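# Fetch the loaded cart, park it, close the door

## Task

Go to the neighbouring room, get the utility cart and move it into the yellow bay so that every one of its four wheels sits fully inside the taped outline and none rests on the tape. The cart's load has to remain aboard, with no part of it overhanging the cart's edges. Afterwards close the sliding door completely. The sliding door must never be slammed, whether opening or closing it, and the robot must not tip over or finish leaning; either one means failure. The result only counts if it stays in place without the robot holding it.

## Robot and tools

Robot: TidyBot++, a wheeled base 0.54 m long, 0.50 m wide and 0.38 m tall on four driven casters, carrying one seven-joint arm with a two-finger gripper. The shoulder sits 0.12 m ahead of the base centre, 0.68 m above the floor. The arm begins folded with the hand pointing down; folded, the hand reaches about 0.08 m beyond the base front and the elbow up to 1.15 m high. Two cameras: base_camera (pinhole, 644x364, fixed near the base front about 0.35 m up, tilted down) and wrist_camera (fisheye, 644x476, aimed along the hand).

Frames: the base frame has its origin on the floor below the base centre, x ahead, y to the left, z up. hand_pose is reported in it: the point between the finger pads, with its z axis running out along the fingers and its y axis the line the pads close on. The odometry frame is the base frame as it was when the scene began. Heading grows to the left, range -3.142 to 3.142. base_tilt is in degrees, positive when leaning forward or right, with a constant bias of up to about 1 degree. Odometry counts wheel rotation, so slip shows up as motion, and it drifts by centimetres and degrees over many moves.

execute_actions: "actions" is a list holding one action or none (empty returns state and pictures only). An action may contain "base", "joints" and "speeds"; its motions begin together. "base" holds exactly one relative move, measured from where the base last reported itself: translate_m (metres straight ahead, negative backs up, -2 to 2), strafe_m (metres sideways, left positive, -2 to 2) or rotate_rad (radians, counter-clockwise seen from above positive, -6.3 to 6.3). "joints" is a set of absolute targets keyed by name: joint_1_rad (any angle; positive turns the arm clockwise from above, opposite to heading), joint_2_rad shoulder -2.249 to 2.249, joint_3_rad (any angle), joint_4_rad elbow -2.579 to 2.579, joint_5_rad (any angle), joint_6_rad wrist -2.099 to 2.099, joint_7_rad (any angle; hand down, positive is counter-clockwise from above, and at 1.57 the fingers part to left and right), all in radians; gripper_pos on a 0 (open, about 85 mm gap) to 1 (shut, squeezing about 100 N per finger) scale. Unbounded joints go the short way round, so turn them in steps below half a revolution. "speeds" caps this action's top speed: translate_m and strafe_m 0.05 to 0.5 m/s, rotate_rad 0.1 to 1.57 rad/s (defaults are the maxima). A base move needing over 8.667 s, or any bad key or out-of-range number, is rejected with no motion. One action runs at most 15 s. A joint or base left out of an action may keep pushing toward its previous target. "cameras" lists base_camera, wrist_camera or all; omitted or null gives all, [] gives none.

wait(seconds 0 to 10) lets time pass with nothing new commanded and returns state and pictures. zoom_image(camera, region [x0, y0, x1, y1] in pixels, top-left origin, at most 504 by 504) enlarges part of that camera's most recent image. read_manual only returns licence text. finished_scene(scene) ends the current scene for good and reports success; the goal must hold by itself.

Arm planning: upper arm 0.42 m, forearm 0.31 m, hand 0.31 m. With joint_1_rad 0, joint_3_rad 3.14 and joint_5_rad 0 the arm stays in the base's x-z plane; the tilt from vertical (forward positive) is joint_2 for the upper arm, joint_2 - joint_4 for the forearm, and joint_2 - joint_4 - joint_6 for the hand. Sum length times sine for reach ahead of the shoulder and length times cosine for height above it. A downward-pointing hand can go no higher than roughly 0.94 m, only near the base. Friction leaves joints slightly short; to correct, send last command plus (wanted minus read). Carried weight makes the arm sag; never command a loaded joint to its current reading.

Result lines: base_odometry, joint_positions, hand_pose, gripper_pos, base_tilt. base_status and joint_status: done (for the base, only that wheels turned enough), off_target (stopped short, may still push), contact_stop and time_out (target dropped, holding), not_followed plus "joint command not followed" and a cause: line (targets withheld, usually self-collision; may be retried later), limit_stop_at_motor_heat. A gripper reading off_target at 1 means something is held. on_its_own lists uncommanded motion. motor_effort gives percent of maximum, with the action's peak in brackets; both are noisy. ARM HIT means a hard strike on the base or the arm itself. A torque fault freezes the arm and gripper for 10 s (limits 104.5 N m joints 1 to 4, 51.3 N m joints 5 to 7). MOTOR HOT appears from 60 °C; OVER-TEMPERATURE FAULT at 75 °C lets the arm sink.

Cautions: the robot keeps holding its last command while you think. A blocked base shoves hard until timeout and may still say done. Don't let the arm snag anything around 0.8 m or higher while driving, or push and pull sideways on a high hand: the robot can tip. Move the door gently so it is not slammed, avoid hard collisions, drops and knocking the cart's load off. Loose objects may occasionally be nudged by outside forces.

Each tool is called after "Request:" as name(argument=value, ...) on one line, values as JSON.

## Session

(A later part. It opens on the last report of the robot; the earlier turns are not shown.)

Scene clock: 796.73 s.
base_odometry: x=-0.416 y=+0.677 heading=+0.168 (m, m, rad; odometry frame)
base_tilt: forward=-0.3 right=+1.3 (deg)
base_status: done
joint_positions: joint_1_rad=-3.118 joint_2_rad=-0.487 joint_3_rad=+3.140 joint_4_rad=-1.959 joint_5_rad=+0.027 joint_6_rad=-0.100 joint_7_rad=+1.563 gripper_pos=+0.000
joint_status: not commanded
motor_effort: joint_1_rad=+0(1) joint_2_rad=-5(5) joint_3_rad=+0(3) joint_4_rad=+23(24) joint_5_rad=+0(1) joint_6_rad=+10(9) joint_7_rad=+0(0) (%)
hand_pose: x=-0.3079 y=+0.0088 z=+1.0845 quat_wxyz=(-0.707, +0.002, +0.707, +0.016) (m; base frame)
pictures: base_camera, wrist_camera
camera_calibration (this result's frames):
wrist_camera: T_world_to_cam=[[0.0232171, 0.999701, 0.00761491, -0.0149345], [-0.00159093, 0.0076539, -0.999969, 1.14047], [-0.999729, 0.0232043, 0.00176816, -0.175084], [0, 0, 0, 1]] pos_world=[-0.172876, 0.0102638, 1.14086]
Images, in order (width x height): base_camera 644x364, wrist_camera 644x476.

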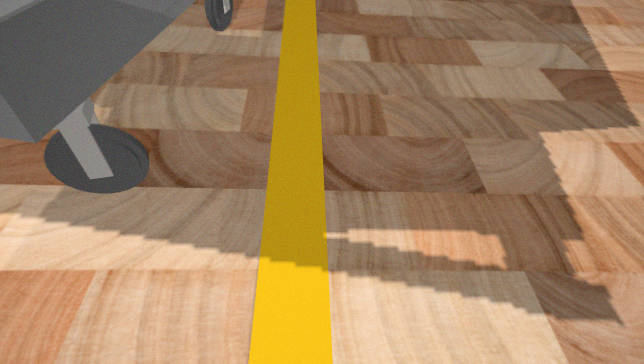

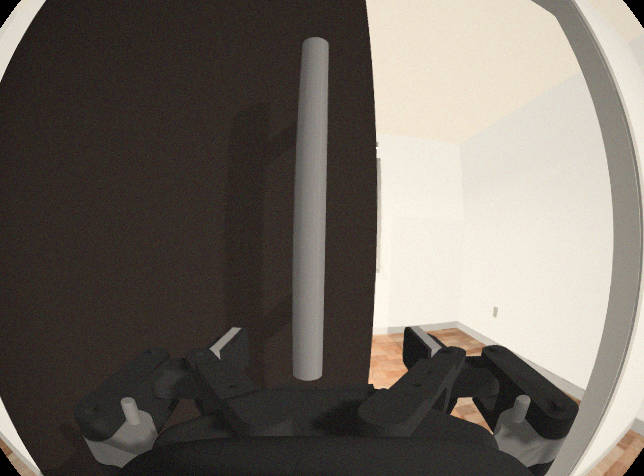

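Request:
execute_actions(actions=[{"base":{"translate_m":-0.08},"speeds":{"translate_m":0.15}}], cameras=["wrist_camera"])

Scene clock: 807.10 s.
base_odometry: x=-0.495 y=+0.663 heading=+0.168 (m, m, rad; odometry frame)
base_tilt: forward=-0.2 right=+1.3 (deg)
base_status: done
joint_positions: joint_1_rad=-3.118 joint_2_rad=-0.497 joint_3_rad=+3.140 joint_4_rad=-1.960 joint_5_rad=+0.027 joint_6_rad=-0.100 joint_7_rad=+1.563 gripper_pos=+0.000
joint_status: not commanded
motor_effort: joint_1_rad=+0(0) joint_2_rad=-4(8) joint_3_rad=+1(1) joint_4_rad=+23(24) joint_5_rad=-1(0) joint_6_rad=+9(9) joint_7_rad=+0(1) (%)
hand_pose: x=-0.3041 y=+0.0087 z=+1.0880 quat_wxyz=(-0.710, +0.002, +0.704, +0.016) (m; base frame)
pictures: wrist_camera
camera_calibration (this result's frames):
wrist_camera: T_world_to_cam=[[0.0231634, 0.999703, 0.0076215, -0.0149326], [-0.0104614, 0.00786551, -0.999914, 1.1412], [-0.999677, 0.0230817, 0.0106405, -0.180866], [0, 0, 0, 1]] pos_world=[-0.168523, 0.0101267, 1.14314]
Images, in order (width x height): wrist_camera 644x476.

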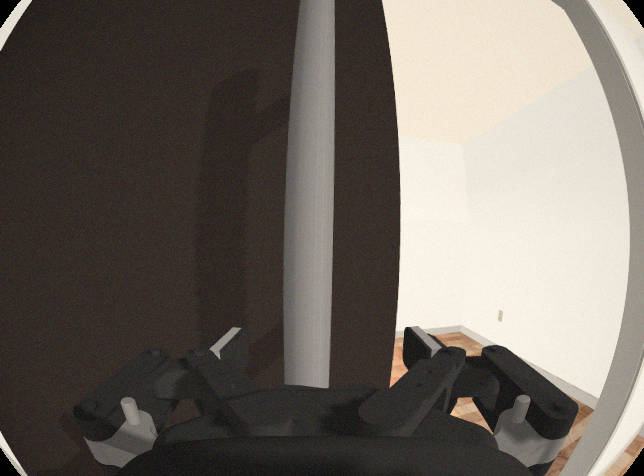

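Request:
execute_actions(actions=[{"base":{"strafe_m":0.5},"joints":{"gripper_pos":0.6},"speeds":{"strafe_m":0.22}}])

Scene clock: 814.37 s.
base_odometry: x=-0.579 y=+1.156 heading=+0.168 (m, m, rad; odometry frame)
base_tilt: forward=-0.2 right=+1.2 (deg)
base_status: done
joint_positions: joint_1_rad=-3.142 joint_2_rad=-0.502 joint_3_rad=+3.134 joint_4_rad=-1.971 joint_5_rad=+0.014 joint_6_rad=-0.084 joint_7_rad=+1.563 gripper_pos=+0.600
joint_status: all done
motor_effort: joint_1_rad=+0(20) joint_2_rad=-4(8) joint_3_rad=+1(25) joint_4_rad=+23(26) joint_5_rad=+0(2) joint_6_rad=+9(12) joint_7_rad=+0(0) (%)
hand_pose: x=-0.3023 y=-0.0054 z=+1.0880 quat_wxyz=(-0.713, -0.006, +0.701, +0.002) (m; base frame)
pictures: base_camera, wrist_camera
camera_calibration (this result's frames):
wrist_camera: T_world_to_cam=[[-0.00770732, 0.999969, -0.00158396, -0.000195373], [-0.01996, -0.00173754, -0.999799, 1.13824], [-0.999771, -0.00767416, 0.0199727, -0.189178], [0, 0, 0, 1]] pos_world=[-0.166418, 0.000721308, 1.14178]
Images, in order (width x height): base_camera 644x364, wrist_camera 644x476.

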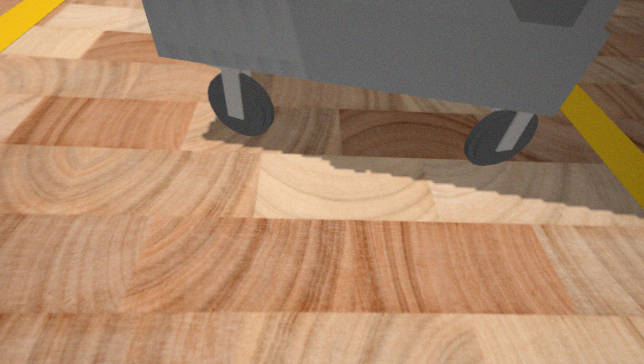

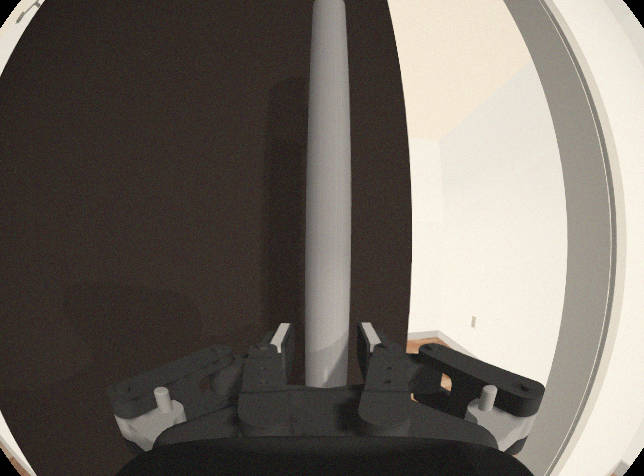

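Request:
execute_actions(actions=[{"base":{"strafe_m":0.36},"joints":{"joint_2_rad":-0.43,"joint_4_rad":-1.905},"speeds":{"strafe_m":0.2}}], cameras=["wrist_camera"])

Scene clock: 825.83 s.
base_odometry: x=-0.639 y=+1.511 heading=+0.168 (m, m, rad; odometry frame)
base_tilt: forward=-0.2 right=+1.3 (deg)
base_status: done
joint_positions: joint_1_rad=-3.130 joint_2_rad=-0.433 joint_3_rad=+3.147 joint_4_rad=-1.910 joint_5_rad=+0.014 joint_6_rad=-0.084 joint_7_rad=+1.563 gripper_pos=+0.600
joint_status: all done
motor_effort: joint_1_rad=-2(19) joint_2_rad=-7(9) joint_3_rad=-2(23) joint_4_rad=+24(29) joint_5_rad=-1(2) joint_6_rad=+9(13) joint_7_rad=+0(1) (%)
hand_pose: x=-0.3288 y=+0.0074 z=+1.0964 quat_wxyz=(-0.711, +0.005, +0.703, +0.008) (m; base frame)
pictures: wrist_camera
camera_calibration (this result's frames):
wrist_camera: T_world_to_cam=[[0.0157714, 0.999846, -0.0076836, 0.00121198], [-0.0127962, -0.00748209, -0.99989, 1.14868], [-0.999794, 0.015868, 0.0126763, -0.207871], [0, 0, 0, 1]] pos_world=[-0.193149, 0.0106813, 1.1512]
Images, in order (width x height): wrist_camera 644x476.

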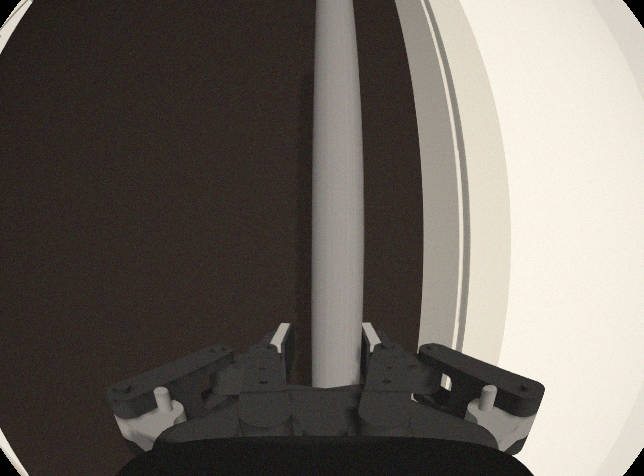

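Request:
execute_actions(actions=[{"base":{"strafe_m":0.16},"speeds":{"strafe_m":0.06}}], cameras=["wrist_camera"])

Scene clock: 834.27 s.
base_odometry: x=-0.666 y=+1.669 heading=+0.168 (m, m, rad; odometry frame)
base_tilt: forward=-0.1 right=+1.4 (deg)
base_status: done
joint_positions: joint_1_rad=-3.171 joint_2_rad=-0.430 joint_3_rad=+3.099 joint_4_rad=-1.908 joint_5_rad=+0.014 joint_6_rad=-0.083 joint_7_rad=+1.563 gripper_pos=+0.600
joint_status: not commanded
motor_effort: joint_1_rad=+6(12) joint_2_rad=-6(9) joint_3_rad=+7(14) joint_4_rad=+24(26) joint_5_rad=+1(1) joint_6_rad=+10(12) joint_7_rad=+1(0) (%)
hand_pose: x=-0.3280 y=-0.0390 z=+1.0959 quat_wxyz=(-0.710, -0.032, +0.703, -0.015) (m; base frame)
pictures: wrist_camera
camera_calibration (this result's frames):
wrist_camera: T_world_to_cam=[[-0.0689989, 0.997539, 0.0124516, -0.0024185], [-0.0123598, 0.0116257, -0.999856, 1.14867], [-0.99754, -0.0691429, 0.0115272, -0.20765], [0, 0, 0, 1]] pos_world=[-0.193109, -0.025299, 1.15093]
Images, in order (width x height): wrist_camera 644x476.

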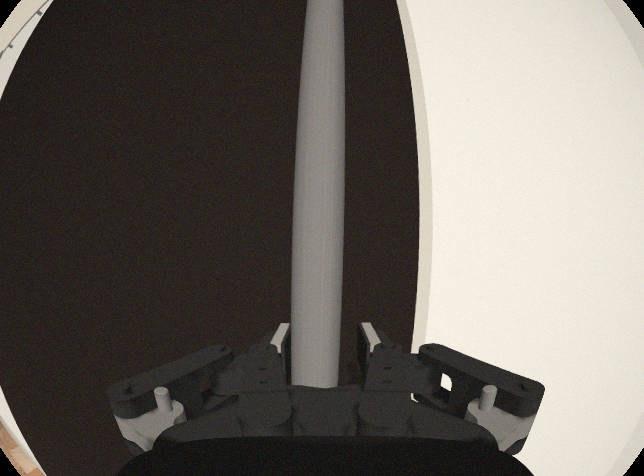

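Request:
execute_actions(actions=[{"base":{"strafe_m":0.05},"speeds":{"strafe_m":0.05}}], cameras=["wrist_camera"])

Scene clock: 839.13 s.
base_odometry: x=-0.675 y=+1.718 heading=+0.168 (m, m, rad; odometry frame)
base_tilt: forward=-0.2 right=+1.3 (deg)
base_status: done
joint_positions: joint_1_rad=-3.196 joint_2_rad=-0.428 joint_3_rad=+3.061 joint_4_rad=-1.906 joint_5_rad=+0.014 joint_6_rad=-0.083 joint_7_rad=+1.563 gripper_pos=+0.600
joint_status: not commanded
motor_effort: joint_1_rad=+13(17) joint_2_rad=-8(9) joint_3_rad=+16(19) joint_4_rad=+23(24) joint_5_rad=+1(2) joint_6_rad=+8(10) joint_7_rad=+0(1) (%)
hand_pose: x=-0.3248 y=-0.0719 z=+1.0956 quat_wxyz=(-0.709, -0.059, +0.702, -0.031) (m; base frame)
pictures: wrist_camera
camera_calibration (this result's frames):
wrist_camera: T_world_to_cam=[[-0.127892, 0.991391, 0.0280599, -0.00602473], [-0.0144806, 0.0264227, -0.999546, 1.14877], [-0.991682, -0.12824, 0.0109767, -0.208467], [0, 0, 0, 1]] pos_world=[-0.190869, -0.0511144, 1.1507]
Images, in order (width x height): wrist_camera 644x476.

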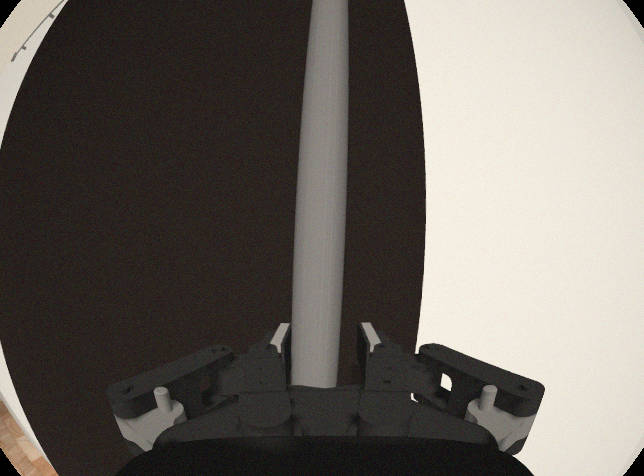

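Request:
execute_actions(actions=[{"base":{"strafe_m":0.03},"speeds":{"strafe_m":0.05}}], cameras=["wrist_camera"])

Scene clock: 847.47 s.
base_odometry: x=-0.680 y=+1.747 heading=+0.168 (m, m, rad; odometry frame)
base_tilt: forward=-0.2 right=+1.3 (deg)
base_status: done
joint_positions: joint_1_rad=-3.221 joint_2_rad=-0.427 joint_3_rad=+3.031 joint_4_rad=-1.905 joint_5_rad=+0.014 joint_6_rad=-0.083 joint_7_rad=+1.563 gripper_pos=+0.600
joint_status: not commanded
motor_effort: joint_1_rad=+17(19) joint_2_rad=-9(10) joint_3_rad=+20(23) joint_4_rad=+23(23) joint_5_rad=+2(2) joint_6_rad=+8(9) joint_7_rad=+1(1) (%)
hand_pose: x=-0.3201 y=-0.1002 z=+1.0947 quat_wxyz=(-0.708, -0.081, +0.700, -0.045) (m; base frame)
pictures: wrist_camera
camera_calibration (this result's frames):
wrist_camera: T_world_to_cam=[[-0.179849, 0.982874, 0.0401729, -0.00806829], [-0.0167905, 0.0377656, -0.999146, 1.14872], [-0.983551, -0.180369, 0.00971089, -0.208666], [0, 0, 0, 1]] pos_world=[-0.187397, -0.0730892, 1.15009]
Images, in order (width x height): wrist_camera 644x476.

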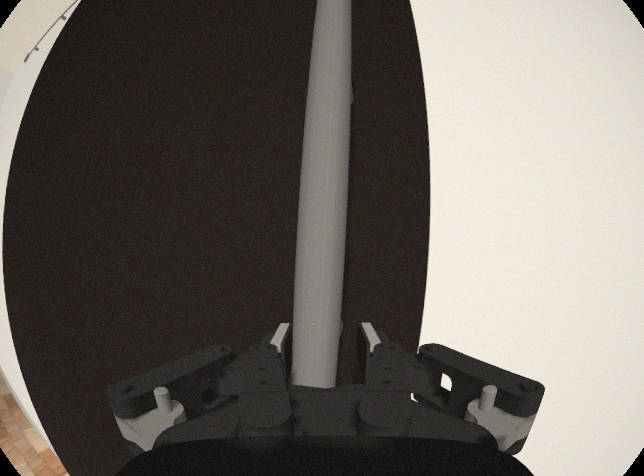

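Request:
execute_actions(actions=[{"base":{"strafe_m":-0.08},"joints":{"gripper_pos":0.0},"speeds":{"strafe_m":0.15}}], cameras=["wrist_camera"])

Scene clock: 854.17 s.
base_odometry: x=-0.666 y=+1.668 heading=+0.168 (m, m, rad; odometry frame)
base_tilt: forward=-0.2 right=+1.1 (deg)
base_status: done
joint_positions: joint_1_rad=-3.139 joint_2_rad=-0.426 joint_3_rad=+3.135 joint_4_rad=-1.906 joint_5_rad=+0.014 joint_6_rad=-0.083 joint_7_rad=+1.563 gripper_pos=+0.000
joint_status: all done
motor_effort: joint_1_rad=+1(16) joint_2_rad=-7(10) joint_3_rad=+1(19) joint_4_rad=+23(26) joint_5_rad=+0(2) joint_6_rad=+9(11) joint_7_rad=+0(0) (%)
hand_pose: x=-0.3313 y=-0.0041 z=+1.0961 quat_wxyz=(-0.710, -0.004, +0.704, +0.002) (m; base frame)
pictures: wrist_camera
camera_calibration (this result's frames):
wrist_camera: T_world_to_cam=[[-0.00509316, 0.999984, -0.00249692, 0.000158534], [-0.0108429, -0.00255203, -0.999938, 1.14891], [-0.999928, -0.00506577, 0.0108558, -0.2083], [0, 0, 0, 1]] pos_world=[-0.195827, 0.00171832, 1.1511]
Images, in order (width x height): wrist_camera 644x476.

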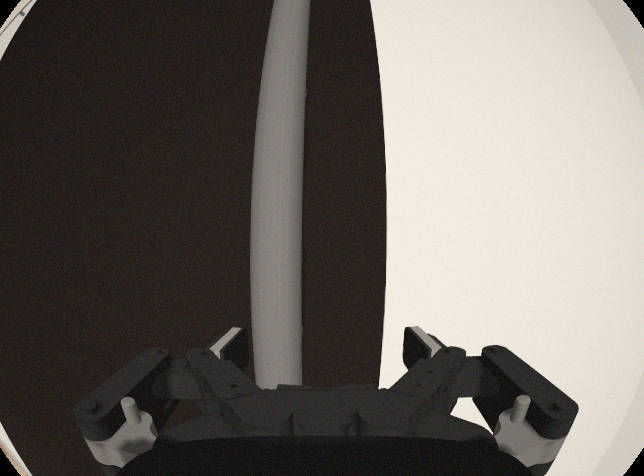

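Request:
execute_actions(actions=[{"joints":{"joint_2_rad":-0.6,"joint_4_rad":-2.075}}])

Scene clock: 860.30 s.
base_odometry: x=-0.666 y=+1.668 heading=+0.168 (m, m, rad; odometry frame)
base_tilt: forward=-0.2 right=+1.3 (deg)
base_status: not commanded
joint_positions: joint_1_rad=-3.139 joint_2_rad=-0.597 joint_3_rad=+3.135 joint_4_rad=-2.062 joint_5_rad=+0.014 joint_6_rad=-0.083 joint_7_rad=+1.563 gripper_pos=+0.000
joint_status: all done
motor_effort: joint_1_rad=+0(0) joint_2_rad=-2(8) joint_3_rad=+1(0) joint_4_rad=+23(25) joint_5_rad=+0(0) joint_6_rad=+9(10) joint_7_rad=+0(0) (%)
hand_pose: x=-0.2681 y=-0.0040 z=+1.0701 quat_wxyz=(-0.715, -0.005, +0.699, +0.003) (m; base frame)
pictures: base_camera, wrist_camera
camera_calibration (this result's frames):
wrist_camera: T_world_to_cam=[[-0.00458283, 0.999988, -0.00143332, -0.00075444], [-0.0257084, -0.00155068, -0.999668, 1.11937], [-0.999659, -0.00454446, 0.0257152, -0.16063], [0, 0, 0, 1]] pos_world=[-0.131801, 0.00176024, 1.12313]
Images, in order (width x height): base_camera 644x364, wrist_camera 644x476.

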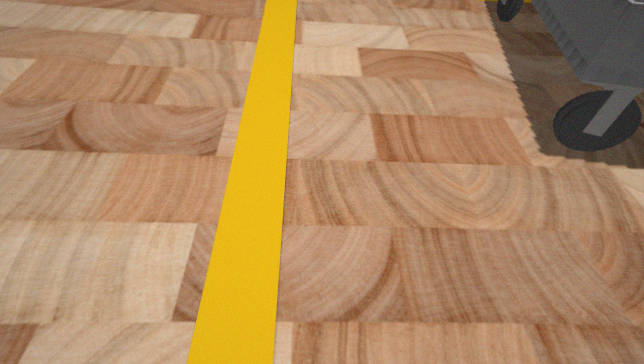

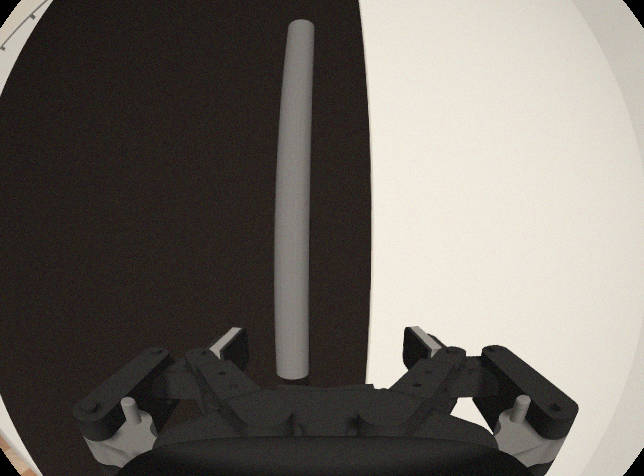

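Request:
zoom_image(camera="base_camera", region=[440, 0, 600, 60])

Region (440, 0, 600, 60) of base_camera's 644x364 image, scaled by 3.150; it fills the top 189 rows of this view, and the rest is white.

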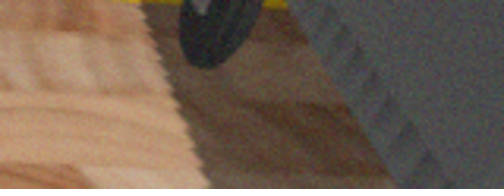

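Request:
execute_actions(actions=[{"joints":{"joint_1_rad":2.1,"joint_6_rad":-0.4}}], cameras=["wrist_camera"])

Scene clock: 880.87 s.
base_odometry: x=-0.666 y=+1.668 heading=+0.168 (m, m, rad; odometry frame)
base_tilt: forward=-0.2 right=+1.3 (deg)
base_status: not commanded
joint_positions: joint_1_rad=-4.170 joint_2_rad=-0.597 joint_3_rad=+3.135 joint_4_rad=-2.062 joint_5_rad=+0.014 joint_6_rad=-0.369 joint_7_rad=+1.563 gripper_pos=+0.000
joint_status: all done
motor_effort: joint_1_rad=+0(0) joint_2_rad=-1(1) joint_3_rad=+1(1) joint_4_rad=+23(24) joint_5_rad=+0(0) joint_6_rad=+9(9) joint_7_rad=+0(0) (%)
hand_pose: x=-0.0728 y=-0.3239 z=+0.9820 quat_wxyz=(-0.532, -0.394, +0.689, -0.296) (m; base frame)
pictures: wrist_camera
camera_calibration (this result's frames):
wrist_camera: T_world_to_cam=[[-0.856784, 0.515673, -0.00130429, 0.100948], [0.133887, 0.220008, -0.966266, 1.08636], [-0.497991, -0.828056, -0.257541, 0.0832791], [0, 0, 0, 1]] pos_world=[-0.0174865, -0.222104, 1.07129]
Images, in order (width x height): wrist_camera 644x476.

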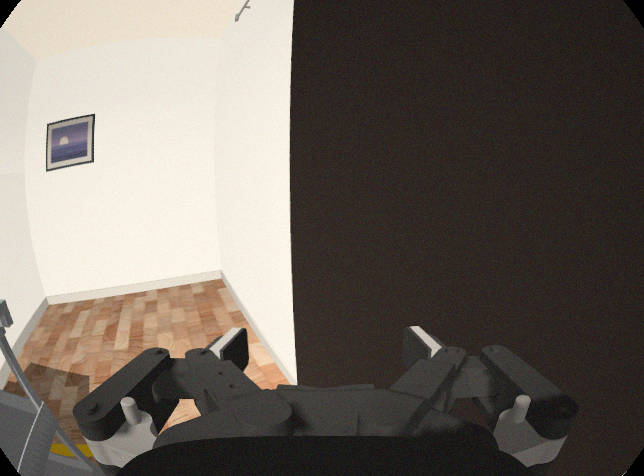

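Request:
execute_actions(actions=[{"joints":{"joint_1_rad":1.5}}], cameras=["wrist_camera"])

Scene clock: 885.43 s.
base_odometry: x=-0.666 y=+1.668 heading=+0.168 (m, m, rad; odometry frame)
base_tilt: forward=-0.2 right=+1.3 (deg)
base_status: not commanded
joint_positions: joint_1_rad=-4.770 joint_2_rad=-0.597 joint_3_rad=+3.135 joint_4_rad=-2.062 joint_5_rad=+0.014 joint_6_rad=-0.369 joint_7_rad=+1.563 gripper_pos=+0.000
joint_status: all done
motor_effort: joint_1_rad=+0(1) joint_2_rad=-1(1) joint_3_rad=+0(1) joint_4_rad=+23(23) joint_5_rad=-1(0) joint_6_rad=+9(9) joint_7_rad=+0(1) (%)
hand_pose: x=+0.1437 y=-0.3756 z=+0.9820 quat_wxyz=(-0.420, -0.580, +0.542, -0.440) (m; base frame)
pictures: wrist_camera
camera_calibration (this result's frames):
wrist_camera: T_world_to_cam=[[-0.998302, -0.0582352, -0.0013042, 0.117789], [-0.0137399, 0.257178, -0.966266, 1.10393], [0.0566062, -0.964608, -0.257541, 0.017282], [0, 0, 0, 1]] pos_world=[0.131778, -0.260376, 1.07129]
Images, in order (width x height): wrist_camera 644x476.

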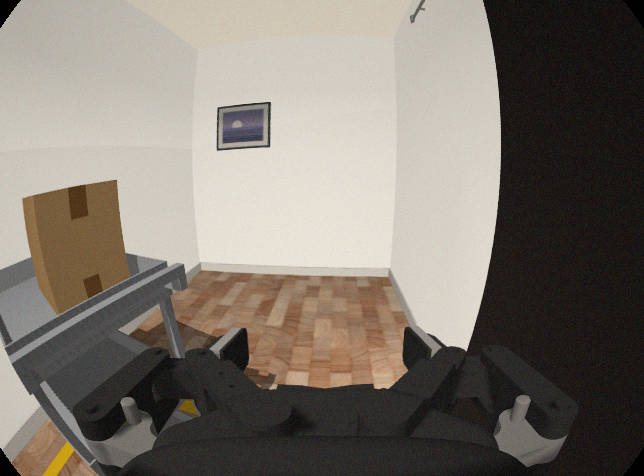

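The box is still on the tray. Finishing scene 1.

Request:
finished_scene(scene=1)

The scene is finished: the task was done.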